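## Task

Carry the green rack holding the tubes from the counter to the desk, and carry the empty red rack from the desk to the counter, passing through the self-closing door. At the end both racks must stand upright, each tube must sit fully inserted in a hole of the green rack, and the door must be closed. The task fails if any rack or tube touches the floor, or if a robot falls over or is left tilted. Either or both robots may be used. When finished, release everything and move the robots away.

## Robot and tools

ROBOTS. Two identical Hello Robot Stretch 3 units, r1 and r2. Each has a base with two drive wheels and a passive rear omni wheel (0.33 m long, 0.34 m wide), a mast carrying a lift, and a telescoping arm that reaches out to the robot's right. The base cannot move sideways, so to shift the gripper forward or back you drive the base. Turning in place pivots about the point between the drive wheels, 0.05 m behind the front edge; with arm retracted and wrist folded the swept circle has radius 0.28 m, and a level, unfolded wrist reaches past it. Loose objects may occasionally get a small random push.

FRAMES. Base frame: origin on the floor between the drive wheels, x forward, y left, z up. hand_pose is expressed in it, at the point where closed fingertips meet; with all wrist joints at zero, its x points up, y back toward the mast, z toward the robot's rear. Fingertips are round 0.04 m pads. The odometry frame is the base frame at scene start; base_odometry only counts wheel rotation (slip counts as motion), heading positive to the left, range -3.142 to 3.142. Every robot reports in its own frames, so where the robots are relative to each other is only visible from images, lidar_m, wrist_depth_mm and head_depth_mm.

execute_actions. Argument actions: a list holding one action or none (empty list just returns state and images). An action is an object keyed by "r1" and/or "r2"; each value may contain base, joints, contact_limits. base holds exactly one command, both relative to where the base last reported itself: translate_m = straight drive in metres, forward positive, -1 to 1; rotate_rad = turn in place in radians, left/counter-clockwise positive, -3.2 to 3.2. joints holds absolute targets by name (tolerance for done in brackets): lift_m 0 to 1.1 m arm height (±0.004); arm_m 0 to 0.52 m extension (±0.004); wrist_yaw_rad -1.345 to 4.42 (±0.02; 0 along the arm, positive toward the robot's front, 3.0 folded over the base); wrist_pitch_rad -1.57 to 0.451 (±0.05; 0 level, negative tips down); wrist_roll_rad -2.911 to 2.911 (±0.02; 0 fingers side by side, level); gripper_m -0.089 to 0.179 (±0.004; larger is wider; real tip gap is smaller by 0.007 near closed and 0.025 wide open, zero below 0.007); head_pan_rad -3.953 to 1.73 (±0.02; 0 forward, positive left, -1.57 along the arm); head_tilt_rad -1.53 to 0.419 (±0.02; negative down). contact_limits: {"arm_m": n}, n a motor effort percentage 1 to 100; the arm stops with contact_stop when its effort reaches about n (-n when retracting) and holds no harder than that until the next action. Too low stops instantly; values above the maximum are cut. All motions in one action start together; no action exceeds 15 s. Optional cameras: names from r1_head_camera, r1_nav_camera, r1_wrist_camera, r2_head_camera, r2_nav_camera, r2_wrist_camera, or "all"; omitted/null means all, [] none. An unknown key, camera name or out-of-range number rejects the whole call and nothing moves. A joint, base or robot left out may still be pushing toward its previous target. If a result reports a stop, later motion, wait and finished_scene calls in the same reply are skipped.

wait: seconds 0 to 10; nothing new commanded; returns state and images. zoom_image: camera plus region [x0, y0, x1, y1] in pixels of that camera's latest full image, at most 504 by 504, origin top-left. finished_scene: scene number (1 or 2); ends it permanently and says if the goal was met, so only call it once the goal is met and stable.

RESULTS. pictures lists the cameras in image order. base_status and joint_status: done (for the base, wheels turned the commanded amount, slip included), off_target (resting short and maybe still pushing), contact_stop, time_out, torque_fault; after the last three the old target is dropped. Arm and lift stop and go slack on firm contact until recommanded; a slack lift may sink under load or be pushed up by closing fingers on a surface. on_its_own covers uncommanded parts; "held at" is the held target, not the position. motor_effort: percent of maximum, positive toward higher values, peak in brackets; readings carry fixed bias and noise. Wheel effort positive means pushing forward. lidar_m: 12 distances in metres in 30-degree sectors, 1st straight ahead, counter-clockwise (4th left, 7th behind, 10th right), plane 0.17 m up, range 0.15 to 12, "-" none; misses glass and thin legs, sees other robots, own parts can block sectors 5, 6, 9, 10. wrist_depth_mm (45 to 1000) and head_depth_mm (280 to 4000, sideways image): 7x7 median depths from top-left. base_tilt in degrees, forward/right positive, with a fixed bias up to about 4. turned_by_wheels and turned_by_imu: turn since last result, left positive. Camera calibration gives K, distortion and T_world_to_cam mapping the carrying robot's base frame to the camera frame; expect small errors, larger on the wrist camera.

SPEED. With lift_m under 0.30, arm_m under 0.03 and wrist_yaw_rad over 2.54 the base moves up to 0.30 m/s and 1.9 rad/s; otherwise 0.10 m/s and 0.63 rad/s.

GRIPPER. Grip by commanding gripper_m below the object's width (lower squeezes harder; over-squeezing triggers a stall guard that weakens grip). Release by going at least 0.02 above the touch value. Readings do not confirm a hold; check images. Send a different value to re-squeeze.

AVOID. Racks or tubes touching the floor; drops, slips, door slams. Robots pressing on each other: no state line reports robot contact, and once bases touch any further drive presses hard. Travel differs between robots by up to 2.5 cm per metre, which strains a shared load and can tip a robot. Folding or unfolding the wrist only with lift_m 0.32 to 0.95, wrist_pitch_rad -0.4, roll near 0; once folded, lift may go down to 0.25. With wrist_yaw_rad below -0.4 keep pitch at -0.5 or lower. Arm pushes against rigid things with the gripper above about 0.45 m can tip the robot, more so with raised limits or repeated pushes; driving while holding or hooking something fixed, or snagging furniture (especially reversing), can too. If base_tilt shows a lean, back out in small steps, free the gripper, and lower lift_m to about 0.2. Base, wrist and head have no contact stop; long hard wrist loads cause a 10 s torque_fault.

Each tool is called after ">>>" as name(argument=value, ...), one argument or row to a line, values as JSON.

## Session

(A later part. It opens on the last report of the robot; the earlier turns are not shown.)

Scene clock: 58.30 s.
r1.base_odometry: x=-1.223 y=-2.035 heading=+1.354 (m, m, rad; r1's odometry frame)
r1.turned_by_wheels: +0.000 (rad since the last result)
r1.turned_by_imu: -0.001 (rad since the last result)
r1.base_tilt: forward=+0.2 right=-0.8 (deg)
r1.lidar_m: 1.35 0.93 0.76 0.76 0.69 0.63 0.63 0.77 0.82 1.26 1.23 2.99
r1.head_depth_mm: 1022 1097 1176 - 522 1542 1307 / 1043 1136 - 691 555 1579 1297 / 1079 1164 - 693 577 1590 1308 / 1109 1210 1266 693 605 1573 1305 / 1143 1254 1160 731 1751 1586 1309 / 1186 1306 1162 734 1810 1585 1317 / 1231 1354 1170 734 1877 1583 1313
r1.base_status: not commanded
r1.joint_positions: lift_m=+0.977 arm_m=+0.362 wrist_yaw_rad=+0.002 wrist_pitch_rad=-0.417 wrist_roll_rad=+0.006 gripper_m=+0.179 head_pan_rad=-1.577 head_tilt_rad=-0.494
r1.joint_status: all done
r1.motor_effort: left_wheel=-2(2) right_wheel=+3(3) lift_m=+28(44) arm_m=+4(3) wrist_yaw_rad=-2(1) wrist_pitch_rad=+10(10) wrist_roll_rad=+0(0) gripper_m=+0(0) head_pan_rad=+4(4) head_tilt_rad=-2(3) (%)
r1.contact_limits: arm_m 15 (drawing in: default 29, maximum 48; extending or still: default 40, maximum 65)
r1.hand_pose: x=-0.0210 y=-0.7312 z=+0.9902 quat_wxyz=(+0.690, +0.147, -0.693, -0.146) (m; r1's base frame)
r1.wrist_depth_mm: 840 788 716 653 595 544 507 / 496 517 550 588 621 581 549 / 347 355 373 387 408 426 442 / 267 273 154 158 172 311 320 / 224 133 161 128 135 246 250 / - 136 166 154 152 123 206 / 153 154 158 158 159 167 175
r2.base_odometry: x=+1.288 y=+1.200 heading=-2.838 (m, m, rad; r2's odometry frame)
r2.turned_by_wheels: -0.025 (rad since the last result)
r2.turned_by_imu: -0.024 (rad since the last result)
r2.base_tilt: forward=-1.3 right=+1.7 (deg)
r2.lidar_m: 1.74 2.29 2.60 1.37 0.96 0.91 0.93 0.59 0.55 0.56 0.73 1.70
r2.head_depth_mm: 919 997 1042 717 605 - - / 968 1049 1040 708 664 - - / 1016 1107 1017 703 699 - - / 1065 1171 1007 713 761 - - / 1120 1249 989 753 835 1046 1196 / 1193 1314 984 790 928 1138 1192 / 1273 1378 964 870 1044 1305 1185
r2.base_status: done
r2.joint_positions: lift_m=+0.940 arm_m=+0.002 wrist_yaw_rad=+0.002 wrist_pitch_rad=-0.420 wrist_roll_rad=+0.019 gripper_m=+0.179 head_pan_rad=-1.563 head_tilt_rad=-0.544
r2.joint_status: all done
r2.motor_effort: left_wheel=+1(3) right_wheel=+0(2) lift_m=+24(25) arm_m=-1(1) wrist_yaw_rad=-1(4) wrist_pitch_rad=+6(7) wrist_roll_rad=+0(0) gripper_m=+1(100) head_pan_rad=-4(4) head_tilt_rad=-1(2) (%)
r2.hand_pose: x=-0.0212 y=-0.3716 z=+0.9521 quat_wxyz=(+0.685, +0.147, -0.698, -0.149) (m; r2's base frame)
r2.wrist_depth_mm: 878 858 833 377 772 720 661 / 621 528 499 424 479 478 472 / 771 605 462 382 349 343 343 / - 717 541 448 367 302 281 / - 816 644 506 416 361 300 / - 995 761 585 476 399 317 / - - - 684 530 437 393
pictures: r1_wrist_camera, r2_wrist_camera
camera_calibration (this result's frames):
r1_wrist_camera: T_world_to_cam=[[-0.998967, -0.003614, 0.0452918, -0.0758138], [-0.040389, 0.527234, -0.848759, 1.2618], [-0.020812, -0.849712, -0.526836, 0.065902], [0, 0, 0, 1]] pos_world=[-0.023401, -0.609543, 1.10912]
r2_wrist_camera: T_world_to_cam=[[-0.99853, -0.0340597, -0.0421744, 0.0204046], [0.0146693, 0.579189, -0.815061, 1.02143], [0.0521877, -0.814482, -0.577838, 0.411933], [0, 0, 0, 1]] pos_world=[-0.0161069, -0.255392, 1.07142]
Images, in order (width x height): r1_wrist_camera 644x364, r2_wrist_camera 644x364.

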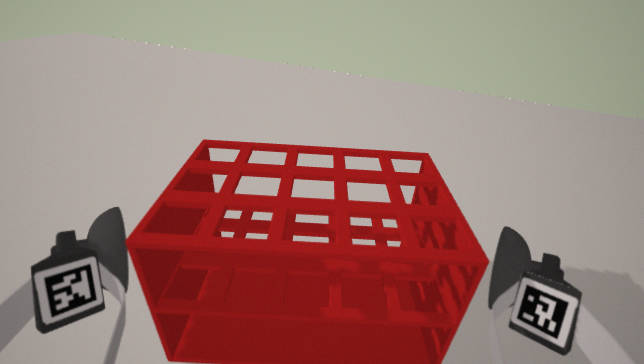

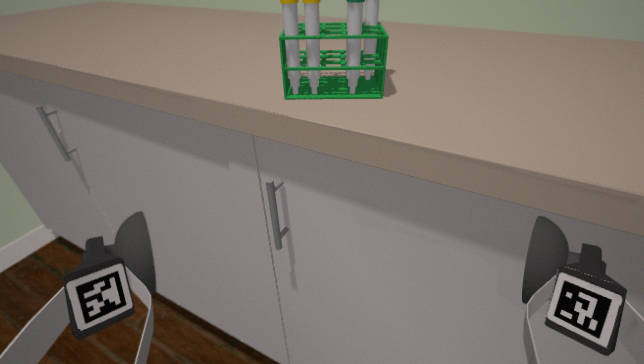

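>>> execute_actions(
  actions=[
    {"r1":{"joints":{"lift_m":0.97,"arm_m":0.367}},"r2":{"joints":{"lift_m":0.921,"arm_m":0.33},"contact_limits":{"arm_m":15}}},
  ],
  cameras=["r2_wrist_camera"],
)

>>> execute_actions(
  actions=[
    {"r1":{"joints":{"gripper_m":0.102}},"r2":{"joints":{"gripper_m":0.085}}},
  ],
  cameras=["r2_wrist_camera","r1_wrist_camera"],
)

Scene clock: 67.87 s.
r1.base_odometry: x=-1.223 y=-2.035 heading=+1.354 (m, m, rad; r1's odometry frame)
r1.turned_by_wheels: +0.000 (rad since the last result)
r1.turned_by_imu: -0.001 (rad since the last result)
r1.base_tilt: forward=+0.1 right=-0.7 (deg)
r1.lidar_m: 1.34 0.93 0.76 0.76 0.69 0.63 0.63 0.76 0.82 1.27 1.23 2.98
r1.head_depth_mm: 1019 1106 1168 - 522 1550 1298 / 1043 1134 1192 690 553 1578 1307 / 1070 1174 - 693 576 1579 1301 / 1115 1207 1268 692 603 1579 1309 / 1153 1256 1164 713 1744 1597 1298 / 1189 1302 1160 734 1801 1588 1312 / 1228 1351 1166 735 1880 1586 1306
r1.base_status: not commanded
r1.joint_positions: lift_m=+0.970 arm_m=+0.367 wrist_yaw_rad=+0.002 wrist_pitch_rad=-0.417 wrist_roll_rad=+0.006 gripper_m=+0.179 head_pan_rad=-1.577 head_tilt_rad=-0.494
r1.joint_status: all done
r1.motor_effort: left_wheel=-2(2) right_wheel=+3(4) lift_m=+28(30) arm_m=+4(5) wrist_yaw_rad=-2(2) wrist_pitch_rad=+10(10) wrist_roll_rad=+0(0) gripper_m=+0(0) head_pan_rad=+5(4) head_tilt_rad=-3(2) (%)
r1.hand_pose: x=-0.0210 y=-0.7362 z=+0.9832 quat_wxyz=(+0.690, +0.147, -0.693, -0.146) (m; r1's base frame)
r1.wrist_depth_mm: 819 765 711 644 590 536 505 / 469 499 523 561 609 573 536 / 337 341 357 369 388 407 425 / 254 249 145 147 154 296 306 / 214 113 117 149 125 228 238 / - 126 143 145 148 119 197 / 146 148 149 150 149 159 168
r2.base_odometry: x=+1.288 y=+1.200 heading=-2.838 (m, m, rad; r2's odometry frame)
r2.turned_by_wheels: +0.000 (rad since the last result)
r2.turned_by_imu: +0.001 (rad since the last result)
r2.base_tilt: forward=-1.2 right=+1.7 (deg)
r2.lidar_m: 1.74 2.28 2.60 1.38 0.96 0.91 0.93 0.58 0.55 0.56 0.73 1.70
r2.head_depth_mm: 922 998 1051 - - 731 821 / 962 1044 1109 652 674 769 902 / 1017 1103 1166 650 724 842 993 / 1066 1173 1079 695 781 921 1129 / 1127 1249 993 753 849 1015 1204 / 1186 1304 975 787 932 1138 1191 / 1257 1390 961 865 1036 1306 1197
r2.base_status: not commanded
r2.joint_positions: lift_m=+0.921 arm_m=+0.330 wrist_yaw_rad=+0.000 wrist_pitch_rad=-0.420 wrist_roll_rad=+0.019 gripper_m=+0.179 head_pan_rad=-1.563 head_tilt_rad=-0.544
r2.joint_status: all done
r2.motor_effort: left_wheel=+1(1) right_wheel=+0(0) lift_m=+20(22) arm_m=+6(6) wrist_yaw_rad=+0(1) wrist_pitch_rad=+6(6) wrist_roll_rad=+0(0) gripper_m=+1(0) head_pan_rad=-4(4) head_tilt_rad=+0(2) (%)
r2.contact_limits: arm_m 15 (drawing in: default 30, maximum 49; extending or still: default 41, maximum 67)
r2.hand_pose: x=-0.0214 y=-0.6987 z=+0.9333 quat_wxyz=(+0.685, +0.146, -0.698, -0.149) (m; r2's base frame)
r2.wrist_depth_mm: 757 745 702 621 107 494 452 / 451 86 86 434 84 415 411 / 320 99 98 166 97 301 301 / 247 226 105 123 105 143 236 / 203 121 121 142 123 120 198 / - 131 143 156 145 150 169 / 144 147 147 146 145 144 137
pictures: r2_wrist_camera
camera_calibration (this result's frames):
r2_wrist_camera: T_world_to_cam=[[-0.998569, -0.0328738, -0.042174, 0.00903407], [0.0153574, 0.579162, -0.815068, 1.19562], [0.05122, -0.814549, -0.577829, 0.134608], [0, 0, 0, 1]] pos_world=[-0.0162351, -0.582516, 1.05267]
Images, in order (width x height): r2_wrist_camera 644x364.

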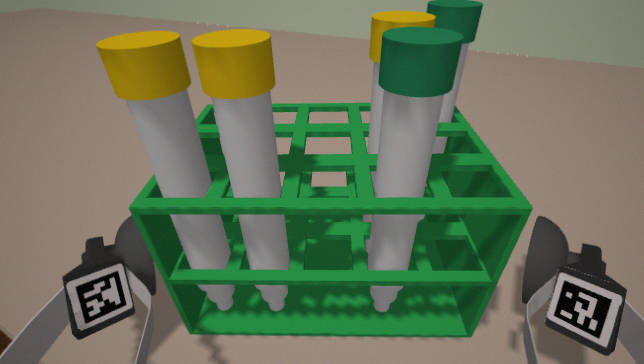

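Scene clock: 69.30 s.
r1.base_odometry: x=-1.223 y=-2.035 heading=+1.354 (m, m, rad; r1's odometry frame)
r1.turned_by_wheels: +0.000 (rad since the last result)
r1.turned_by_imu: +0.000 (rad since the last result)
r1.base_tilt: forward=+0.3 right=-0.8 (deg)
r1.lidar_m: 1.34 0.92 0.76 0.76 0.69 0.62 0.63 0.76 0.82 1.26 1.23 2.98
r1.head_depth_mm: 1022 1102 1165 - 523 1553 1312 / 1051 1133 1190 691 553 1578 1307 / 1080 1169 - 693 578 1588 1303 / 1118 1218 1265 693 603 1586 1304 / 1145 1256 1166 733 1737 1589 1311 / 1184 1304 1167 736 1816 1573 1311 / 1230 1352 1165 737 1881 1601 1313
r1.base_status: not commanded
r1.joint_positions: lift_m=+0.970 arm_m=+0.367 wrist_yaw_rad=+0.002 wrist_pitch_rad=-0.417 wrist_roll_rad=+0.006 gripper_m=+0.103 head_pan_rad=-1.577 head_tilt_rad=-0.494
r1.joint_status: all done
r1.motor_effort: left_wheel=-2(2) right_wheel=+3(3) lift_m=+28(28) arm_m=+4(4) wrist_yaw_rad=-2(1) wrist_pitch_rad=+10(10) wrist_roll_rad=+0(0) gripper_m=-24(100) head_pan_rad=+4(5) head_tilt_rad=-3(2) (%)
r1.hand_pose: x=-0.0210 y=-0.7362 z=+0.9833 quat_wxyz=(+0.690, +0.147, -0.693, -0.146) (m; r1's base frame)
r1.wrist_depth_mm: 834 761 701 648 585 545 501 / 475 499 528 561 598 568 530 / 334 344 334 371 388 407 430 / 256 250 157 145 156 297 307 / 206 131 152 155 153 226 240 / 180 144 167 168 152 195 196 / 146 150 152 155 155 160 168
r2.base_odometry: x=+1.288 y=+1.200 heading=-2.838 (m, m, rad; r2's odometry frame)
r2.turned_by_wheels: +0.000 (rad since the last result)
r2.turned_by_imu: +0.000 (rad since the last result)
r2.base_tilt: forward=-1.3 right=+1.7 (deg)
r2.lidar_m: 1.75 2.29 2.60 1.37 0.96 0.90 0.93 0.58 0.55 0.56 0.73 1.70
r2.head_depth_mm: 920 999 1049 - - 733 821 / 960 1050 1104 651 672 771 896 / 1009 1106 1166 650 722 835 992 / 1063 1177 1073 693 783 920 1131 / 1128 1239 993 751 846 1018 1191 / 1187 1313 979 788 941 1138 1196 / 1260 1379 962 875 1038 1302 1192
r2.base_status: not commanded
r2.joint_positions: lift_m=+0.921 arm_m=+0.330 wrist_yaw_rad=+0.000 wrist_pitch_rad=-0.420 wrist_roll_rad=+0.019 gripper_m=+0.086 head_pan_rad=-1.563 head_tilt_rad=-0.544
r2.joint_status: all done
r2.motor_effort: left_wheel=+1(1) right_wheel=+0(1) lift_m=+19(20) arm_m=+6(6) wrist_yaw_rad=-1(1) wrist_pitch_rad=+7(6) wrist_roll_rad=+0(0) gripper_m=-23(100) head_pan_rad=-5(4) head_tilt_rad=-2(1) (%)
r2.hand_pose: x=-0.0214 y=-0.6987 z=+0.9333 quat_wxyz=(+0.685, +0.146, -0.698, -0.149) (m; r2's base frame)
r2.wrist_depth_mm: 768 752 691 611 106 489 453 / 452 90 91 421 87 413 409 / 322 286 103 146 100 300 300 / 247 237 109 113 107 126 234 / 201 194 128 147 136 135 194 / 171 - 146 155 154 137 165 / 157 148 146 146 145 144 143
pictures: r1_wrist_camera, r2_wrist_camera
camera_calibration (this result's frames):
r1_wrist_camera: T_world_to_cam=[[-0.998967, -0.0035905, 0.0452911, -0.0755027], [-0.0403858, 0.526835, -0.849008, 1.25859], [-0.0208125, -0.84996, -0.526436, 0.057396], [0, 0, 0, 1]] pos_world=[-0.0234012, -0.614553, 1.10218]
r2_wrist_camera: T_world_to_cam=[[-0.998569, -0.0328752, -0.0421764, 0.00903563], [0.0153587, 0.579158, -0.81507, 1.19562], [0.0512224, -0.814552, -0.577825, 0.134599], [0, 0, 0, 1]] pos_world=[-0.016235, -0.582521, 1.05267]
Images, in order (width x height): r1_wrist_camera 644x364, r2_wrist_camera 644x364.

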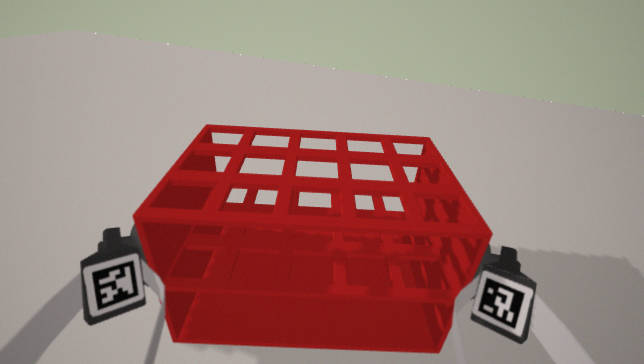

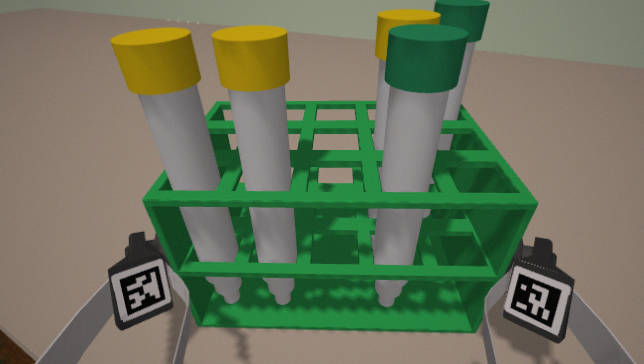

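>>> execute_actions(
  actions=[
    {"r1":{"joints":{"lift_m":1.0}},"r2":{"joints":{"lift_m":0.95}}},
  ],
  cameras=["r2_wrist_camera","r1_wrist_camera"],
)

>>> execute_actions(
  actions=[
    {"r1":{"base":{"translate_m":0.3},"joints":{"arm_m":0.002,"wrist_yaw_rad":1.6,"head_pan_rad":0.7,"head_tilt_rad":-0.9}},"r2":{"base":{"rotate_rad":1.19},"joints":{"arm_m":0.003,"wrist_yaw_rad":2.6,"head_pan_rad":0,"head_tilt_rad":-0.75}}},
  ],
  cameras=["r2_wrist_camera","r1_wrist_camera","r1_head_camera"],
)

Scene clock: 94.87 s.
r1.base_odometry: x=-1.223 y=-2.035 heading=+1.354 (m, m, rad; r1's odometry frame)
r1.turned_by_wheels: +0.000 (rad since the last result)
r1.turned_by_imu: -0.002 (rad since the last result)
r1.base_tilt: forward=+0.2 right=-0.9 (deg)
r1.lidar_m: 1.34 0.93 0.76 0.76 0.69 0.63 0.63 0.76 0.82 1.27 1.23 2.98
r1.head_depth_mm: 1011 1098 - 690 531 1542 1301 / 1044 1127 984 728 553 1597 1307 / 1083 1154 - 729 577 1582 1303 / 1104 1210 - 696 604 1577 1308 / 1154 1258 1163 734 1730 1593 1306 / 1186 1310 1159 735 1800 1583 1322 / 1237 1359 1172 736 1887 1595 1318
r1.base_status: not commanded
r1.joint_positions: lift_m=+1.000 arm_m=+0.367 wrist_yaw_rad=+0.002 wrist_pitch_rad=-0.421 wrist_roll_rad=+0.006 gripper_m=+0.103 head_pan_rad=-1.577 head_tilt_rad=-0.494
r1.joint_status: all done
r1.motor_effort: left_wheel=-1(2) right_wheel=+3(4) lift_m=+47(50) arm_m=+4(4) wrist_yaw_rad=-1(1) wrist_pitch_rad=+13(13) wrist_roll_rad=+0(0) gripper_m=-24(24) head_pan_rad=+4(4) head_tilt_rad=-3(3) (%)
r1.hand_pose: x=-0.0210 y=-0.7357 z=+1.0116 quat_wxyz=(+0.690, +0.148, -0.693, -0.148) (m; r1's base frame)
r1.wrist_depth_mm: 864 781 715 649 592 547 505 / 549 590 622 656 623 578 541 / 387 405 418 437 458 482 499 / 302 306 160 160 158 353 363 / 245 137 157 154 155 268 284 / 212 144 168 170 159 231 233 / 173 177 156 159 156 189 199
r2.base_odometry: x=+1.288 y=+1.200 heading=-2.838 (m, m, rad; r2's odometry frame)
r2.turned_by_wheels: +0.000 (rad since the last result)
r2.turned_by_imu: +0.001 (rad since the last result)
r2.base_tilt: forward=-1.2 right=+1.7 (deg)
r2.lidar_m: 1.74 2.29 2.60 1.38 0.96 0.91 0.93 0.58 0.55 0.56 0.73 1.70
r2.head_depth_mm: 920 1001 1060 - 633 714 821 / 961 1046 - 682 674 770 898 / 1014 1102 - 671 726 840 995 / 1061 1165 819 693 783 917 1134 / 1121 1238 990 756 848 1024 1204 / 1190 1308 975 788 936 1137 1196 / 1257 1371 961 874 1036 1310 1185
r2.base_status: not commanded
r2.joint_positions: lift_m=+0.950 arm_m=+0.330 wrist_yaw_rad=+0.000 wrist_pitch_rad=-0.426 wrist_roll_rad=+0.019 gripper_m=+0.086 head_pan_rad=-1.563 head_tilt_rad=-0.544
r2.joint_status: all done
r2.motor_effort: left_wheel=+1(1) right_wheel=+0(0) lift_m=+24(25) arm_m=+6(5) wrist_yaw_rad=+0(0) wrist_pitch_rad=+8(8) wrist_roll_rad=+0(0) gripper_m=-22(23) head_pan_rad=-5(5) head_tilt_rad=-2(1) (%)
r2.hand_pose: x=-0.0214 y=-0.6979 z=+0.9607 quat_wxyz=(+0.685, +0.148, -0.697, -0.151) (m; r2's base frame)
r2.wrist_depth_mm: 894 824 706 643 136 501 454 / 523 452 101 496 100 488 460 / 378 354 109 157 110 355 352 / 296 282 113 119 113 137 279 / 240 236 131 151 137 137 231 / 204 - 147 155 144 126 197 / 186 176 166 166 149 168 170
pictures: r1_wrist_camera, r2_wrist_camera
camera_calibration (this result's frames):
r1_wrist_camera: T_world_to_cam=[[-0.998967, -0.00379163, 0.0452856, -0.0769258], [-0.0403969, 0.530524, -0.846707, 1.28272], [-0.0208147, -0.847661, -0.530129, 0.0781939], [0, 0, 0, 1]] pos_world=[-0.0234008, -0.614524, 1.13102]
r2_wrist_camera: T_world_to_cam=[[-0.998569, -0.0326133, -0.0423743, 0.0105866], [0.0153536, 0.584216, -0.811453, 1.2175], [0.0512199, -0.810943, -0.582879, 0.158405], [0, 0, 0, 1]] pos_world=[-0.0162349, -0.582478, 1.08072]
Images, in order (width x height): r1_wrist_camera 644x364, r2_wrist_camera 644x364.

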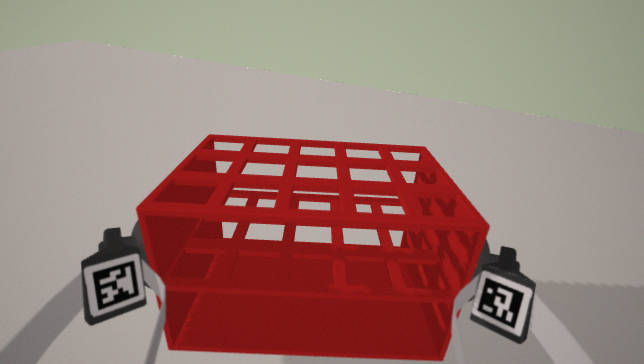

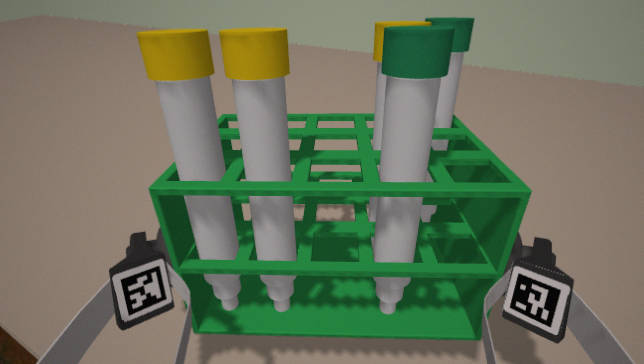

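Scene clock: 98.83 s.
r1.base_odometry: x=-1.158 y=-1.742 heading=+1.354 (m, m, rad; r1's odometry frame)
r1.turned_by_wheels: +0.000 (rad since the last result)
r1.turned_by_imu: -0.003 (rad since the last result)
r1.base_tilt: forward=+0.1 right=-0.8 (deg)
r1.lidar_m: 1.15 0.81 0.73 0.65 0.80 0.91 0.91 1.03 1.36 1.13 1.11 2.84
r1.head_depth_mm: 908 1040 1286 1608 1437 1249 1122 / 872 1048 1265 1552 1429 1257 1113 / 812 955 1172 1509 1428 1262 1116 / 760 890 1064 1328 1417 1255 1117 / 715 827 978 1202 1404 1248 1122 / 675 772 903 1086 1351 1246 1114 / 639 724 838 996 1208 1235 1115
r1.base_status: done
r1.joint_positions: lift_m=+1.000 arm_m=+0.002 wrist_yaw_rad=+1.598 wrist_pitch_rad=-0.421 wrist_roll_rad=+0.006 gripper_m=+0.103 head_pan_rad=+0.693 head_tilt_rad=-0.889
r1.joint_status: all done
r1.motor_effort: left_wheel=-1(3) right_wheel=+3(10) lift_m=+47(47) arm_m=-5(4) wrist_yaw_rad=+2(5) wrist_pitch_rad=+13(13) wrist_roll_rad=+0(0) gripper_m=-24(24) head_pan_rad=+4(52) head_tilt_rad=-5(25) (%)
r1.hand_pose: x=+0.2025 y=-0.1413 z=+1.0116 quat_wxyz=(+0.587, +0.600, -0.378, +0.391) (m; r1's base frame)
r1.wrist_depth_mm: 704 847 - - - - - / 729 908 - - - - - / 766 971 - - - - - / 778 953 159 160 158 - - / 823 137 156 154 155 - - / 810 144 168 170 159 - - / 934 - 156 160 157 - -
r2.base_odometry: x=+1.288 y=+1.200 heading=-1.648 (m, m, rad; r2's odometry frame)
r2.turned_by_wheels: +1.190 (rad since the last result)
r2.turned_by_imu: +1.170 (rad since the last result)
r2.base_tilt: forward=-1.2 right=+1.7 (deg)
r2.lidar_m: 2.60 1.19 0.92 0.91 0.96 0.56 0.55 0.59 0.85 1.70 1.82 2.64
r2.head_depth_mm: 2160 2475 2336 1835 1530 1304 1132 / 2191 2489 2304 1822 1517 1301 1130 / 2183 2561 2297 1812 1517 1287 1125 / 2214 2540 2299 1806 1505 1298 1064 / 2271 2587 2229 1794 1497 1300 - / 2283 2540 2236 1782 1479 1297 - / 1992 2101 2066 1748 1458 1260 1115
r2.base_status: done
r2.joint_positions: lift_m=+0.950 arm_m=+0.003 wrist_yaw_rad=+2.599 wrist_pitch_rad=-0.427 wrist_roll_rad=+0.019 gripper_m=+0.086 head_pan_rad=-0.007 head_tilt_rad=-0.741
r2.joint_status: all done
r2.motor_effort: left_wheel=-1(6) right_wheel=+3(9) lift_m=+25(25) arm_m=-6(7) wrist_yaw_rad=+1(3) wrist_pitch_rad=+8(8) wrist_roll_rad=+0(0) gripper_m=-23(23) head_pan_rad=+5(52) head_tilt_rad=-2(17) (%)
r2.hand_pose: x=+0.0941 y=+0.0428 z=+0.9606 quat_wxyz=(+0.330, +0.712, -0.044, +0.619) (m; r2's base frame)
r2.wrist_depth_mm: 722 762 830 953 136 - - / 764 810 101 - 100 - - / 833 909 110 157 109 - - / 893 948 113 119 114 138 - / 961 - 131 152 134 137 - / - - 146 155 148 127 - / - - - - 149 - -
pictures: r1_head_camera (sideways: a quarter turn clockwise sets it upright), r1_wrist_camera, r2_wrist_camera
camera_calibration (this result's frames):
r1_head_camera: T_world_to_cam=[[-0.601322, -0.467434, -0.64801, 0.866871], [-0.601492, 0.798677, -0.0179606, 0.0240687], [0.525946, 0.378972, -0.76142, 0.936332], [0, 0, 0, 1]] pos_world=[0.0432858, 0.031138, 1.27512]
r1_wrist_camera: T_world_to_cam=[[0.0289157, -0.998555, 0.0452896, -0.200052], [-0.529545, -0.053731, -0.846579, 0.992755], [0.847789, 0.000496563, -0.530333, 0.530786], [0, 0, 0, 1]] pos_world=[0.0814981, -0.146685, 1.131]
r2_wrist_camera: T_world_to_cam=[[0.871531, -0.488507, -0.0423761, -0.00641018], [-0.315449, -0.492416, -0.811183, 0.859831], [0.375402, 0.720339, -0.583254, 0.65745], [0, 0, 0, 1]] pos_world=[0.0300116, -0.0533232, 1.08067]
Images, in order (width x height): r1_head_camera 896x504, r1_wrist_camera 644x364, r2_wrist_camera 644x364.

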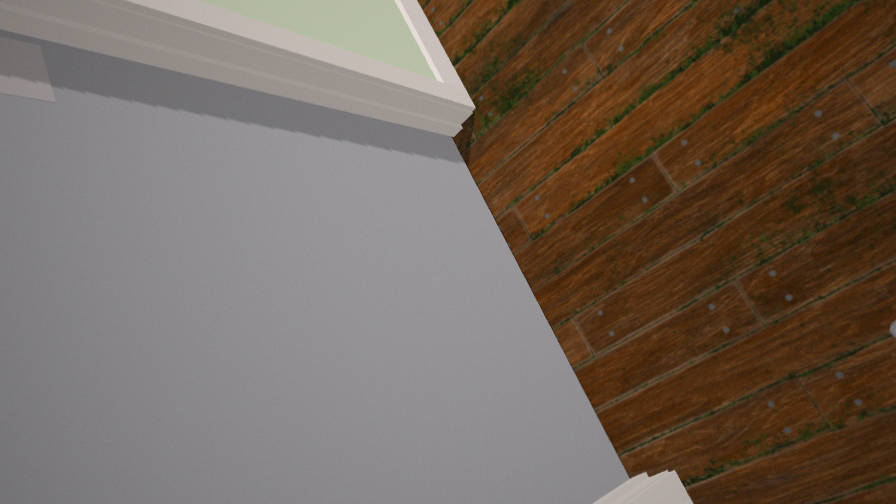

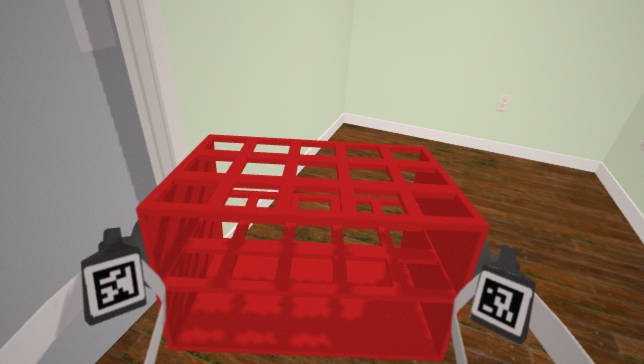

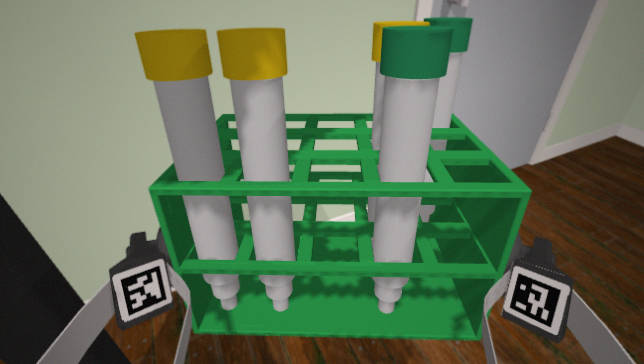

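>>> execute_actions(
  actions=[
    {"r1":{"base":{"translate_m":0.72},"joints":{"lift_m":0.4,"wrist_yaw_rad":2.4,"head_pan_rad":-2.6,"head_tilt_rad":-1.0}},"r2":{"base":{"translate_m":0.7},"joints":{"lift_m":0.28}}},
  ],
  cameras=[],
)

>>> execute_actions(
  actions=[
    {"r1":{"base":{"rotate_rad":-1.76}},"r2":{"base":{"rotate_rad":1.0}}},
  ],
  cameras=["r1_nav_camera","r2_nav_camera"],
)

Scene clock: 114.80 s.
r1.base_odometry: x=-1.004 y=-1.039 heading=+1.354 (m, m, rad; r1's odometry frame)
r1.turned_by_wheels: +0.000 (rad since the last result)
r1.turned_by_imu: -0.006 (rad since the last result)
r1.base_tilt: forward=+0.3 right=-1.0 (deg)
r1.lidar_m: 0.73 0.45 0.43 0.50 0.60 0.97 1.59 1.66 1.15 1.61 1.95 2.17
r1.head_depth_mm: 1702 1902 1772 1529 1361 1243 - / 1862 2028 1753 1552 1372 1269 - / 1725 1942 1764 1557 1357 1234 - / 2014 2077 1775 1545 1361 1246 - / 1852 2020 1775 1527 1362 1262 - / 1707 1935 1772 1523 1355 1236 1068 / 1596 1808 1770 1539 1357 1221 1088
r1.base_status: done
r1.joint_positions: lift_m=+0.400 arm_m=+0.002 wrist_yaw_rad=+2.396 wrist_pitch_rad=-0.422 wrist_roll_rad=+0.006 gripper_m=+0.103 head_pan_rad=-2.593 head_tilt_rad=-0.988
r1.joint_status: all done
r1.motor_effort: left_wheel=-2(4) right_wheel=+2(7) lift_m=+28(44) arm_m=-4(5) wrist_yaw_rad=+2(3) wrist_pitch_rad=+13(13) wrist_roll_rad=+0(0) gripper_m=-23(23) head_pan_rad=-5(53) head_tilt_rad=-5(13) (%)
r1.hand_pose: x=+0.1306 y=+0.0172 z=+0.4121 quat_wxyz=(+0.390, +0.699, -0.115, +0.588) (m; r1's base frame)
r1.wrist_depth_mm: 399 438 449 453 508 590 693 / 430 465 479 497 566 663 779 / 461 505 493 535 609 743 910 / 485 522 160 160 158 871 - / 531 137 156 154 155 776 840 / 559 145 168 170 159 683 692 / 521 518 156 159 157 551 586
r2.base_odometry: x=+1.233 y=+0.502 heading=-1.648 (m, m, rad; r2's odometry frame)
r2.turned_by_wheels: +0.000 (rad since the last result)
r2.turned_by_imu: +0.005 (rad since the last result)
r2.base_tilt: forward=-1.2 right=+1.7 (deg)
r2.lidar_m: 1.91 1.11 0.85 0.84 0.91 1.32 1.24 1.32 1.79 1.76 1.88 1.95
r2.head_depth_mm: 1582 1796 2082 1851 1534 1295 1142 / 1593 1822 2062 1833 1505 1294 1135 / 1611 1841 2084 1803 1513 1290 1124 / 1625 1854 2095 1801 1499 1283 1125 / 1655 1885 2073 1800 1482 1277 1115 / 1683 1890 2144 1780 1476 1267 1109 / 1674 1858 2005 1781 1464 1263 1107
r2.base_status: done
r2.joint_positions: lift_m=+0.280 arm_m=+0.003 wrist_yaw_rad=+2.599 wrist_pitch_rad=-0.428 wrist_roll_rad=+0.019 gripper_m=+0.086 head_pan_rad=-0.007 head_tilt_rad=-0.742
r2.joint_status: all done
r2.motor_effort: left_wheel=-2(8) right_wheel=+2(8) lift_m=+20(24) arm_m=-6(6) wrist_yaw_rad=+1(2) wrist_pitch_rad=+9(9) wrist_roll_rad=+0(0) gripper_m=-23(23) head_pan_rad=+5(4) head_tilt_rad=-2(3) (%)
r2.hand_pose: x=+0.0940 y=+0.0427 z=+0.2905 quat_wxyz=(+0.330, +0.712, -0.043, +0.619) (m; r2's base frame)
r2.wrist_depth_mm: 669 718 770 907 136 - - / 733 771 101 - 100 - - / 763 807 110 158 110 850 848 / 702 682 113 119 114 138 670 / 580 566 131 151 134 137 553 / - - 146 155 146 127 471 / - - 151 398 150 400 407
pictures: none
No camera images: the call's "cameras" was empty. Leave "cameras" out to get every camera's image.

Scene clock: 118.57 s.
r1.base_odometry: x=-1.004 y=-1.039 heading=-0.406 (m, m, rad; r1's odometry frame)
r1.turned_by_wheels: -1.760 (rad since the last result)
r1.turned_by_imu: -1.744 (rad since the last result)
r1.base_tilt: forward=+0.2 right=-0.9 (deg)
r1.lidar_m: 1.15 1.77 2.19 1.02 0.51 0.43 0.49 0.54 0.85 1.58 1.65 1.61
r1.head_depth_mm: 460 525 611 735 921 1105 - / 494 570 673 827 1069 1258 - / 532 622 748 939 1269 1238 - / 577 685 844 1096 1338 1256 - / 634 765 970 1326 1362 1257 - / 701 863 1124 1456 1357 1232 1072 / 772 907 1115 1505 1351 1216 1090
r1.base_status: done
r1.joint_positions: lift_m=+0.400 arm_m=+0.002 wrist_yaw_rad=+2.397 wrist_pitch_rad=-0.422 wrist_roll_rad=+0.006 gripper_m=+0.103 head_pan_rad=-2.593 head_tilt_rad=-0.988
r1.joint_status: not commanded
r1.motor_effort: left_wheel=+2(5) right_wheel=-1(5) lift_m=+28(29) arm_m=-5(5) wrist_yaw_rad=+2(3) wrist_pitch_rad=+13(13) wrist_roll_rad=+0(0) gripper_m=-24(24) head_pan_rad=-5(4) head_tilt_rad=-5(5) (%)
r1.hand_pose: x=+0.1305 y=+0.0172 z=+0.4121 quat_wxyz=(+0.390, +0.699, -0.115, +0.588) (m; r1's base frame)
r1.wrist_depth_mm: - - - - - - - / - - - - - - - / - - - - - - - / 896 914 160 160 158 - - / 714 137 156 153 154 784 832 / 625 144 168 169 159 668 683 / 523 522 156 160 156 558 590
r2.base_odometry: x=+1.233 y=+0.502 heading=-0.648 (m, m, rad; r2's odometry frame)
r2.turned_by_wheels: +1.000 (rad since the last result)
r2.turned_by_imu: +0.980 (rad since the last result)
r2.base_tilt: forward=-1.3 right=+1.7 (deg)
r2.lidar_m: 0.87 0.84 0.89 1.25 1.26 1.30 1.81 1.76 1.85 1.97 1.91 1.17
r2.head_depth_mm: 935 1107 1348 1716 1532 1303 1142 / 884 1034 1248 1569 1516 1291 1135 / 839 965 1153 1419 1506 1283 1125 / 793 913 1068 1299 1476 1270 1120 / 755 860 1010 1196 1421 1277 1109 / 692 801 946 1108 1346 1273 1107 / 687 770 879 1032 1252 1255 1108
r2.base_status: done
r2.joint_positions: lift_m=+0.280 arm_m=+0.003 wrist_yaw_rad=+2.599 wrist_pitch_rad=-0.428 wrist_roll_rad=+0.019 gripper_m=+0.086 head_pan_rad=-0.007 head_tilt_rad=-0.742
r2.joint_status: not commanded
r2.motor_effort: left_wheel=-2(8) right_wheel=+3(9) lift_m=+20(20) arm_m=-6(6) wrist_yaw_rad=+1(1) wrist_pitch_rad=+9(9) wrist_roll_rad=+0(0) gripper_m=-23(23) head_pan_rad=+4(5) head_tilt_rad=-2(3) (%)
r2.hand_pose: x=+0.0940 y=+0.0427 z=+0.2905 quat_wxyz=(+0.330, +0.712, -0.043, +0.619) (m; r2's base frame)
r2.wrist_depth_mm: - - - 919 136 674 604 / - - 102 965 100 739 650 / 916 852 110 157 110 778 701 / 713 687 113 119 114 138 661 / 585 574 131 152 132 138 553 / - - 146 156 147 126 472 / - - 152 399 150 403 410
pictures: r1_nav_camera (sideways: a quarter turn counterclockwise sets it upright), r2_nav_camera (sideways: a quarter turn counterclockwise sets it upright)
camera_calibration (this result's frames):
r1_nav_camera: T_world_to_cam=[[-0.735356, -0.446727, 0.509594, -0.617683], [-0.49666, 0.866868, 0.0432329, 0.00231146], [-0.461064, -0.221303, -0.859328, 1.0731], [0, 0, 0, 1]] pos_world=[0.0416988, -0.0404587, 1.23681]
r2_nav_camera: T_world_to_cam=[[0.678477, 0.0215325, 0.734306, -0.918893], [-0.0134525, -0.999039, 0.0417252, 0.00298337], [0.734498, -0.0381878, -0.677535, 0.83346], [0, 0, 0, 1]] pos_world=[0.0113134, 0.0545946, 1.23932]
Images, in order (width x height): r1_nav_camera 672x504, r2_nav_camera 672x504.

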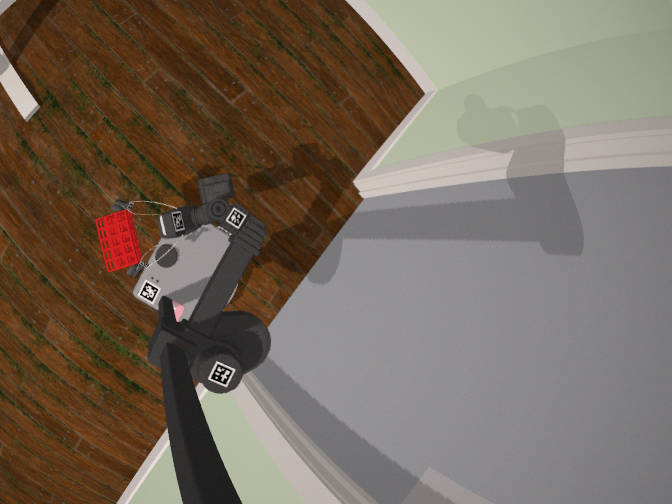

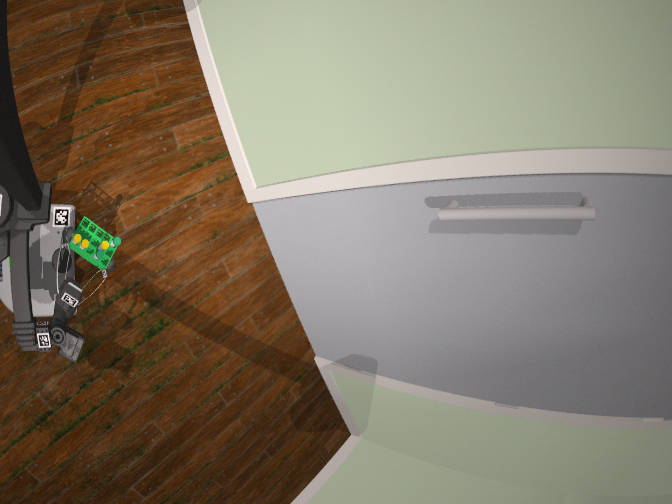

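>>> execute_actions(
  actions=[
    {"r1":{"base":{"translate_m":-0.2}}},
  ],
  cameras=[],
)

>>> execute_actions(
  actions=[
    {"r1":{"base":{"translate_m":-0.55}}},
  ],
  cameras=["r1_nav_camera","r2_nav_camera","r1_wrist_camera"],
)

Scene clock: 124.33 s.
r1.base_odometry: x=-1.188 y=-0.960 heading=-0.405 (m, m, rad; r1's odometry frame)
r1.turned_by_wheels: +0.000 (rad since the last result)
r1.turned_by_imu: +0.000 (rad since the last result)
r1.base_tilt: forward=+0.1 right=-0.8 (deg)
r1.lidar_m: 1.34 1.98 2.22 0.53 0.28 0.30 0.30 0.33 0.51 1.54 1.70 1.81
r1.head_depth_mm: - 305 355 425 532 668 - / 292 330 390 478 617 758 - / 309 360 433 547 737 1030 - / 335 398 491 637 909 1239 - / 368 444 562 763 1200 1252 - / 408 502 656 949 1333 1228 1067 / 455 578 799 1148 1356 1220 1089
r1.base_status: done
r1.joint_positions: lift_m=+0.400 arm_m=+0.002 wrist_yaw_rad=+2.397 wrist_pitch_rad=-0.422 wrist_roll_rad=+0.006 gripper_m=+0.103 head_pan_rad=-2.593 head_tilt_rad=-0.988
r1.joint_status: not commanded
r1.motor_effort: left_wheel=+2(2) right_wheel=-1(6) lift_m=+28(29) arm_m=-5(5) wrist_yaw_rad=+2(4) wrist_pitch_rad=+13(13) wrist_roll_rad=+0(0) gripper_m=-24(23) head_pan_rad=-5(5) head_tilt_rad=-5(5) (%)
r1.hand_pose: x=+0.1305 y=+0.0172 z=+0.4121 quat_wxyz=(+0.390, +0.699, -0.115, +0.588) (m; r1's base frame)
r1.wrist_depth_mm: - - - - - - - / - - - - - - - / - - - - - - - / 884 893 160 160 158 - - / 729 138 156 153 155 790 824 / 622 144 168 169 159 681 682 / 519 527 157 160 156 557 587
r2.base_odometry: x=+1.233 y=+0.502 heading=-0.648 (m, m, rad; r2's odometry frame)
r2.turned_by_wheels: +0.000 (rad since the last result)
r2.turned_by_imu: +0.001 (rad since the last result)
r2.base_tilt: forward=-1.3 right=+1.7 (deg)
r2.lidar_m: 0.87 0.85 0.89 1.25 1.26 1.30 1.82 1.76 1.85 1.96 1.91 1.17
r2.head_depth_mm: 940 1102 1354 1697 1521 1289 1137 / 881 1033 1234 1568 1523 1294 1137 / 835 967 1153 1433 1497 1289 1132 / 793 911 1076 1298 1479 1279 1125 / 753 861 1005 1203 1413 1270 1111 / 694 799 944 1106 1354 1264 1112 / 682 769 888 1040 1255 1264 1102
r2.base_status: not commanded
r2.joint_positions: lift_m=+0.280 arm_m=+0.003 wrist_yaw_rad=+2.599 wrist_pitch_rad=-0.428 wrist_roll_rad=+0.019 gripper_m=+0.086 head_pan_rad=-0.007 head_tilt_rad=-0.742
r2.joint_status: not commanded
r2.motor_effort: left_wheel=-1(2) right_wheel=+2(2) lift_m=+20(20) arm_m=-6(6) wrist_yaw_rad=+1(1) wrist_pitch_rad=+9(9) wrist_roll_rad=+0(0) gripper_m=-23(23) head_pan_rad=+4(5) head_tilt_rad=-2(2) (%)
r2.hand_pose: x=+0.0940 y=+0.0427 z=+0.2905 quat_wxyz=(+0.330, +0.712, -0.043, +0.619) (m; r2's base frame)
r2.wrist_depth_mm: - - - 913 136 690 613 / - - 101 987 100 738 649 / 883 859 110 157 110 780 691 / 706 677 114 120 114 138 666 / 582 576 131 152 132 138 556 / - - 146 155 146 126 472 / - - 151 403 150 399 409
pictures: none
No camera images: the call's "cameras" was empty. Leave "cameras" out to get every camera's image.

Scene clock: 130.83 s.
r1.base_odometry: x=-1.693 y=-0.743 heading=-0.405 (m, m, rad; r1's odometry frame)
r1.turned_by_wheels: +0.000 (rad since the last result)
r1.turned_by_imu: +0.002 (rad since the last result)
r1.base_tilt: forward=+0.1 right=-0.9 (deg)
r1.lidar_m: 1.88 0.35 0.34 1.77 0.75 0.40 0.28 0.26 0.26 0.34 0.70 2.16
r1.head_depth_mm: - - 330 438 645 1231 - / - - 326 429 631 902 - / - - 321 422 614 958 - / - - 317 414 598 885 - / - - 313 407 584 840 - / - - 310 401 569 906 1076 / - - 310 395 558 948 1086
r1.base_status: done
r1.joint_positions: lift_m=+0.400 arm_m=+0.002 wrist_yaw_rad=+2.397 wrist_pitch_rad=-0.422 wrist_roll_rad=+0.006 gripper_m=+0.103 head_pan_rad=-2.593 head_tilt_rad=-0.990
r1.joint_status: not commanded
r1.motor_effort: left_wheel=-10(30) right_wheel=-13(27) lift_m=+29(29) arm_m=-4(4) wrist_yaw_rad=+2(3) wrist_pitch_rad=+13(14) wrist_roll_rad=+0(0) gripper_m=-24(24) head_pan_rad=-4(5) head_tilt_rad=-4(6) (%)
r1.hand_pose: x=+0.1304 y=+0.0173 z=+0.4120 quat_wxyz=(+0.390, +0.699, -0.114, +0.588) (m; r1's base frame)
r1.wrist_depth_mm: - - 345 365 - - - / - - 383 396 - - - / - - 391 428 - - - / 880 892 160 160 158 - - / 723 138 157 154 155 789 834 / 624 144 167 170 159 674 677 / 525 522 156 159 156 550 588
r2.base_odometry: x=+1.233 y=+0.502 heading=-0.648 (m, m, rad; r2's odometry frame)
r2.turned_by_wheels: +0.000 (rad since the last result)
r2.turned_by_imu: +0.001 (rad since the last result)
r2.base_tilt: forward=-1.3 right=+1.7 (deg)
r2.lidar_m: 0.62 0.85 0.89 1.24 1.26 1.30 1.81 1.76 1.85 1.97 1.91 0.47
r2.head_depth_mm: 2265 2400 1458 991 707 1250 1134 / 2584 2721 2306 1477 1235 1059 1112 / 529 2775 2212 1098 1233 1205 1118 / 2806 2776 2041 850 1227 1206 1119 / 2720 2879 2263 1798 1488 1270 1114 / 2577 2791 2177 1646 1375 1264 1104 / 704 775 881 1030 1254 1252 1107
r2.base_status: not commanded
r2.joint_positions: lift_m=+0.280 arm_m=+0.003 wrist_yaw_rad=+2.599 wrist_pitch_rad=-0.428 wrist_roll_rad=+0.019 gripper_m=+0.086 head_pan_rad=-0.007 head_tilt_rad=-0.742
r2.joint_status: not commanded
r2.motor_effort: left_wheel=-2(1) right_wheel=+2(3) lift_m=+20(20) arm_m=-6(6) wrist_yaw_rad=+1(1) wrist_pitch_rad=+9(8) wrist_roll_rad=+0(0) gripper_m=-23(23) head_pan_rad=+5(4) head_tilt_rad=-2(3) (%)
r2.hand_pose: x=+0.0940 y=+0.0427 z=+0.2905 quat_wxyz=(+0.330, +0.712, -0.043, +0.619) (m; r2's base frame)
r2.wrist_depth_mm: - - - 917 136 681 621 / - - 101 984 100 743 695 / 907 852 110 157 109 782 816 / 718 676 114 119 114 138 664 / 589 574 131 151 132 137 550 / - - 146 156 147 126 474 / - - 151 398 150 400 409
pictures: r1_nav_camera (sideways: a quarter turn counterclockwise sets it upright), r1_wrist_camera, r2_nav_camera (sideways: a quarter turn counterclockwise sets it upright)
camera_calibration (this result's frames):
r1_nav_camera: T_world_to_cam=[[-0.736439, -0.447103, 0.507697, -0.615205], [-0.496496, 0.866959, 0.0432947, 0.00223013], [-0.459509, -0.220186, -0.860447, 1.07454], [0, 0, 0, 1]] pos_world=[0.0418097, -0.040394, 1.23683]
r1_wrist_camera: T_world_to_cam=[[0.735853, -0.675625, 0.0452855, -0.110225], [-0.331459, -0.41771, -0.845963, 0.43568], [0.59047, 0.607494, -0.531315, 0.297338], [0, 0, 0, 1]] pos_world=[0.0499502, -0.0731138, 0.53154]
r2_nav_camera: T_world_to_cam=[[0.678477, 0.0215323, 0.734306, -0.918893], [-0.0134528, -0.999039, 0.0417252, 0.00298337], [0.734498, -0.038188, -0.677535, 0.83346], [0, 0, 0, 1]] pos_world=[0.0113134, 0.0545946, 1.23932]
Images, in order (width x height): r1_nav_camera 672x504, r1_wrist_camera 644x364, r2_nav_camera 672x504.

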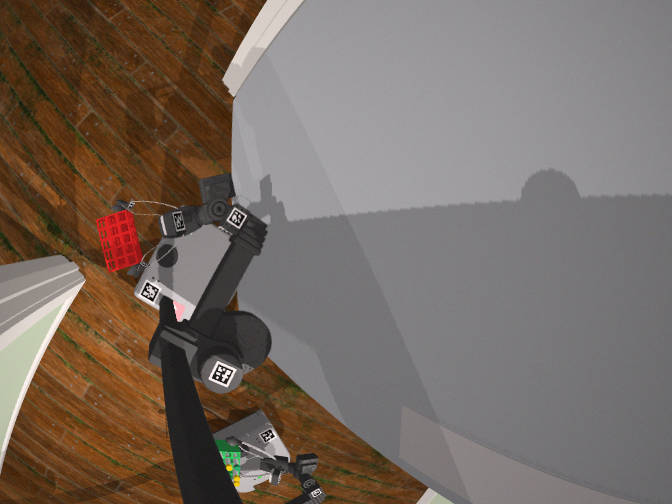

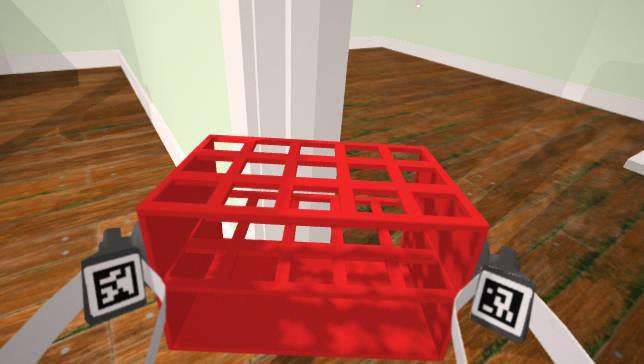

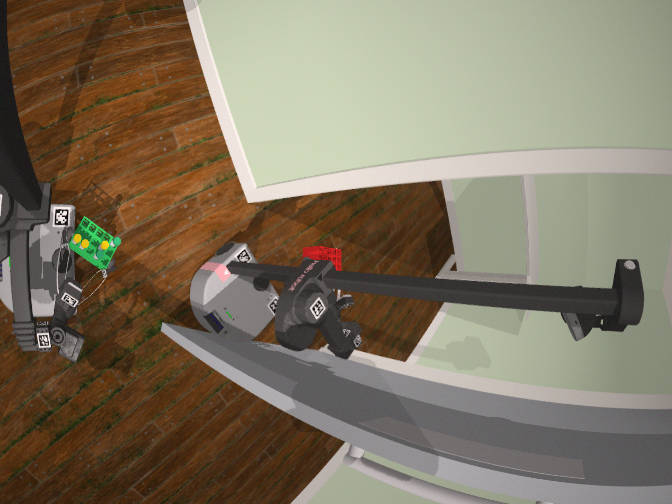

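>>> execute_actions(
  actions=[
    {"r1":{"base":{"rotate_rad":0.44}}},
  ],
  cameras=[],
)

>>> execute_actions(
  actions=[
    {"r1":{"base":{"translate_m":-0.47}}},
  ],
  cameras=["r1_nav_camera","r2_nav_camera"],
)

Scene clock: 137.60 s.
r1.base_odometry: x=-1.693 y=-0.743 heading=+0.034 (m, m, rad; r1's odometry frame)
r1.turned_by_wheels: +0.440 (rad since the last result)
r1.turned_by_imu: +0.429 (rad since the last result)
r1.base_tilt: forward=+0.2 right=-0.6 (deg)
r1.lidar_m: 0.36 0.34 1.11 0.86 2.45 0.31 0.27 0.27 0.33 0.62 2.16 1.89
r1.head_depth_mm: - - 309 385 515 706 - / - - 322 409 557 730 - / - 292 338 435 609 886 - / - 300 357 465 669 1004 - / - 306 378 501 744 1108 - / - 317 399 542 840 1218 1080 / 291 333 424 587 957 1206 1091
r1.base_status: done
r1.joint_positions: lift_m=+0.400 arm_m=+0.002 wrist_yaw_rad=+2.397 wrist_pitch_rad=-0.422 wrist_roll_rad=+0.006 gripper_m=+0.103 head_pan_rad=-2.593 head_tilt_rad=-0.990
r1.joint_status: not commanded
r1.motor_effort: left_wheel=-18(24) right_wheel=-7(9) lift_m=+29(29) arm_m=-4(4) wrist_yaw_rad=+3(3) wrist_pitch_rad=+13(13) wrist_roll_rad=+0(0) gripper_m=-24(24) head_pan_rad=-4(5) head_tilt_rad=-4(4) (%)
r1.hand_pose: x=+0.1304 y=+0.0173 z=+0.4120 quat_wxyz=(+0.390, +0.699, -0.114, +0.588) (m; r1's base frame)
r1.wrist_depth_mm: - - - 690 295 303 - / - - - 710 318 344 - / - - - 593 339 - - / 887 899 160 160 158 - - / 735 138 156 153 155 788 828 / 624 144 168 169 159 676 682 / 523 525 156 159 156 556 590
r2.base_odometry: x=+1.233 y=+0.502 heading=-0.648 (m, m, rad; r2's odometry frame)
r2.turned_by_wheels: +0.000 (rad since the last result)
r2.turned_by_imu: +0.000 (rad since the last result)
r2.base_tilt: forward=-1.3 right=+1.7 (deg)
r2.lidar_m: 0.61 0.84 0.89 1.24 1.26 1.30 1.81 1.76 1.84 1.97 1.91 0.48
r2.head_depth_mm: 2235 2394 1475 1022 794 1229 1137 / 514 2638 2323 1007 1257 1135 1111 / 2760 2701 704 843 1231 1204 1127 / 2879 3034 2280 1736 1429 1239 1118 / 2681 2888 2270 1763 1483 1266 1117 / 2616 2789 2152 1639 1374 1266 1108 / 706 773 884 1036 1256 1264 1105
r2.base_status: not commanded
r2.joint_positions: lift_m=+0.280 arm_m=+0.003 wrist_yaw_rad=+2.599 wrist_pitch_rad=-0.428 wrist_roll_rad=+0.019 gripper_m=+0.086 head_pan_rad=-0.007 head_tilt_rad=-0.742
r2.joint_status: not commanded
r2.motor_effort: left_wheel=-2(1) right_wheel=+3(3) lift_m=+20(20) arm_m=-5(5) wrist_yaw_rad=+1(1) wrist_pitch_rad=+8(8) wrist_roll_rad=+0(0) gripper_m=-22(23) head_pan_rad=+5(5) head_tilt_rad=-2(2) (%)
r2.hand_pose: x=+0.0940 y=+0.0427 z=+0.2905 quat_wxyz=(+0.330, +0.712, -0.043, +0.619) (m; r2's base frame)
r2.wrist_depth_mm: - - - 912 136 686 617 / - - 101 - 100 743 697 / 927 858 109 157 109 762 798 / 703 672 114 119 114 138 663 / 581 565 131 151 132 137 555 / - - 146 155 146 127 473 / - - 151 396 150 404 409
pictures: none
No camera images: the call's "cameras" was empty. Leave "cameras" out to get every camera's image.

Scene clock: 143.30 s.
r1.base_odometry: x=-2.162 y=-0.759 heading=+0.034 (m, m, rad; r1's odometry frame)
r1.turned_by_wheels: +0.000 (rad since the last result)
r1.turned_by_imu: +0.001 (rad since the last result)
r1.base_tilt: forward=+0.3 right=-1.0 (deg)
r1.lidar_m: 0.79 0.91 0.72 0.72 2.06 2.02 0.29 0.25 0.25 0.28 0.46 2.30
r1.head_depth_mm: - 299 366 518 1362 1237 - / - 294 346 471 750 1256 - / - - 329 439 656 1077 - / - - 315 411 595 906 - / - - 305 386 542 750 - / - - 299 363 500 762 1079 / - - 292 343 462 711 1083
r1.base_status: done
r1.joint_positions: lift_m=+0.400 arm_m=+0.002 wrist_yaw_rad=+2.397 wrist_pitch_rad=-0.422 wrist_roll_rad=+0.006 gripper_m=+0.103 head_pan_rad=-2.593 head_tilt_rad=-0.990
r1.joint_status: not commanded
r1.motor_effort: left_wheel=-8(20) right_wheel=-1(26) lift_m=+29(29) arm_m=-4(4) wrist_yaw_rad=+2(3) wrist_pitch_rad=+13(13) wrist_roll_rad=+0(0) gripper_m=-24(24) head_pan_rad=-4(4) head_tilt_rad=-4(4) (%)
r1.hand_pose: x=+0.1304 y=+0.0173 z=+0.4120 quat_wxyz=(+0.390, +0.699, -0.114, +0.588) (m; r1's base frame)
r1.wrist_depth_mm: - - - - - 689 586 / 584 654 - - - 679 - / - 831 - - - 701 - / 654 702 160 160 158 778 - / 700 137 156 154 155 794 839 / 618 144 168 170 159 674 688 / 520 518 156 159 157 553 586
r2.base_odometry: x=+1.233 y=+0.502 heading=-0.648 (m, m, rad; r2's odometry frame)
r2.turned_by_wheels: +0.000 (rad since the last result)
r2.turned_by_imu: +0.001 (rad since the last result)
r2.base_tilt: forward=-1.3 right=+1.7 (deg)
r2.lidar_m: 2.81 0.84 0.89 1.25 1.26 1.30 1.81 1.76 1.84 1.96 0.63 0.73
r2.head_depth_mm: 2253 2403 1472 1522 1043 1206 1106 / 2552 2714 2295 1791 1513 1293 1124 / 2850 2985 2294 1810 1500 1287 1119 / 2900 3036 2252 1797 1510 1279 1121 / 2735 2884 2263 1778 1475 1274 1108 / 2621 2852 2156 1632 1373 1259 1113 / 707 776 881 1034 1260 1257 1107
r2.base_status: not commanded
r2.joint_positions: lift_m=+0.280 arm_m=+0.003 wrist_yaw_rad=+2.599 wrist_pitch_rad=-0.428 wrist_roll_rad=+0.019 gripper_m=+0.086 head_pan_rad=-0.007 head_tilt_rad=-0.742
r2.joint_status: not commanded
r2.motor_effort: left_wheel=-2(2) right_wheel=+3(3) lift_m=+20(20) arm_m=-6(6) wrist_yaw_rad=+1(1) wrist_pitch_rad=+9(9) wrist_roll_rad=+0(0) gripper_m=-23(23) head_pan_rad=+5(5) head_tilt_rad=-1(2) (%)
r2.hand_pose: x=+0.0940 y=+0.0427 z=+0.2905 quat_wxyz=(+0.330, +0.712, -0.043, +0.619) (m; r2's base frame)
r2.wrist_depth_mm: - - - 907 136 681 623 / - - 101 974 100 739 698 / 900 849 110 157 110 777 794 / 709 673 113 119 114 138 665 / 581 566 131 151 132 137 553 / - - 147 155 147 126 478 / - - 151 396 150 404 410
pictures: r1_nav_camera (sideways: a quarter turn counterclockwise sets it upright), r2_nav_camera (sideways: a quarter turn counterclockwise sets it upright)
camera_calibration (this result's frames):
r1_nav_camera: T_world_to_cam=[[-0.736439, -0.447103, 0.507697, -0.615205], [-0.496496, 0.866959, 0.0432947, 0.00223013], [-0.459509, -0.220186, -0.860447, 1.07454], [0, 0, 0, 1]] pos_world=[0.0418097, -0.040394, 1.23683]
r2_nav_camera: T_world_to_cam=[[0.678477, 0.0215325, 0.734306, -0.918893], [-0.0134525, -0.999039, 0.0417252, 0.00298337], [0.734498, -0.0381878, -0.677535, 0.83346], [0, 0, 0, 1]] pos_world=[0.0113134, 0.0545946, 1.23932]
Images, in order (width x height): r1_nav_camera 672x504, r2_nav_camera 672x504.

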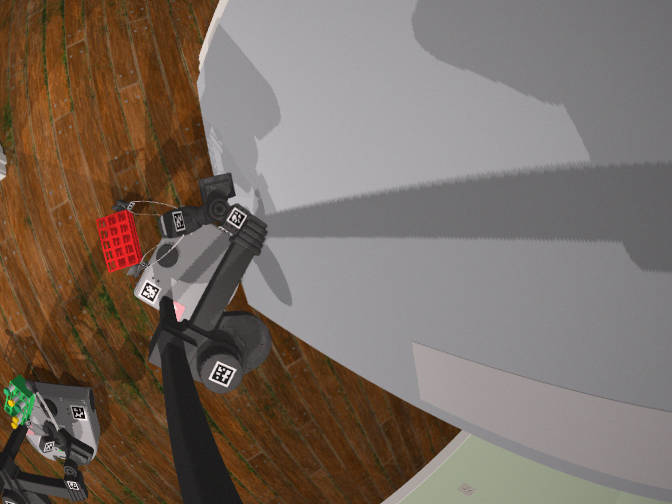

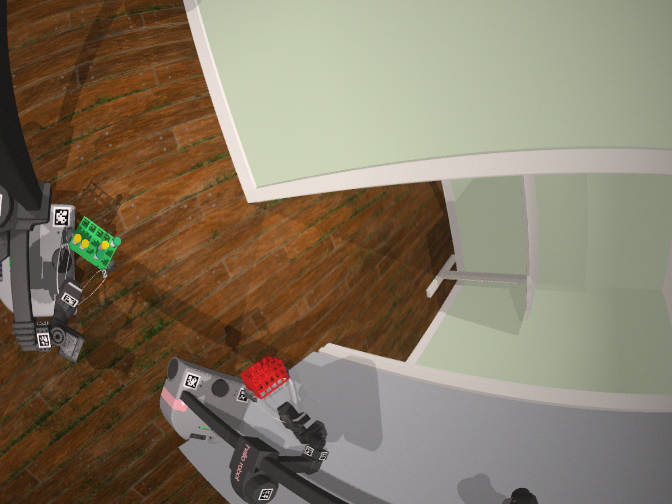

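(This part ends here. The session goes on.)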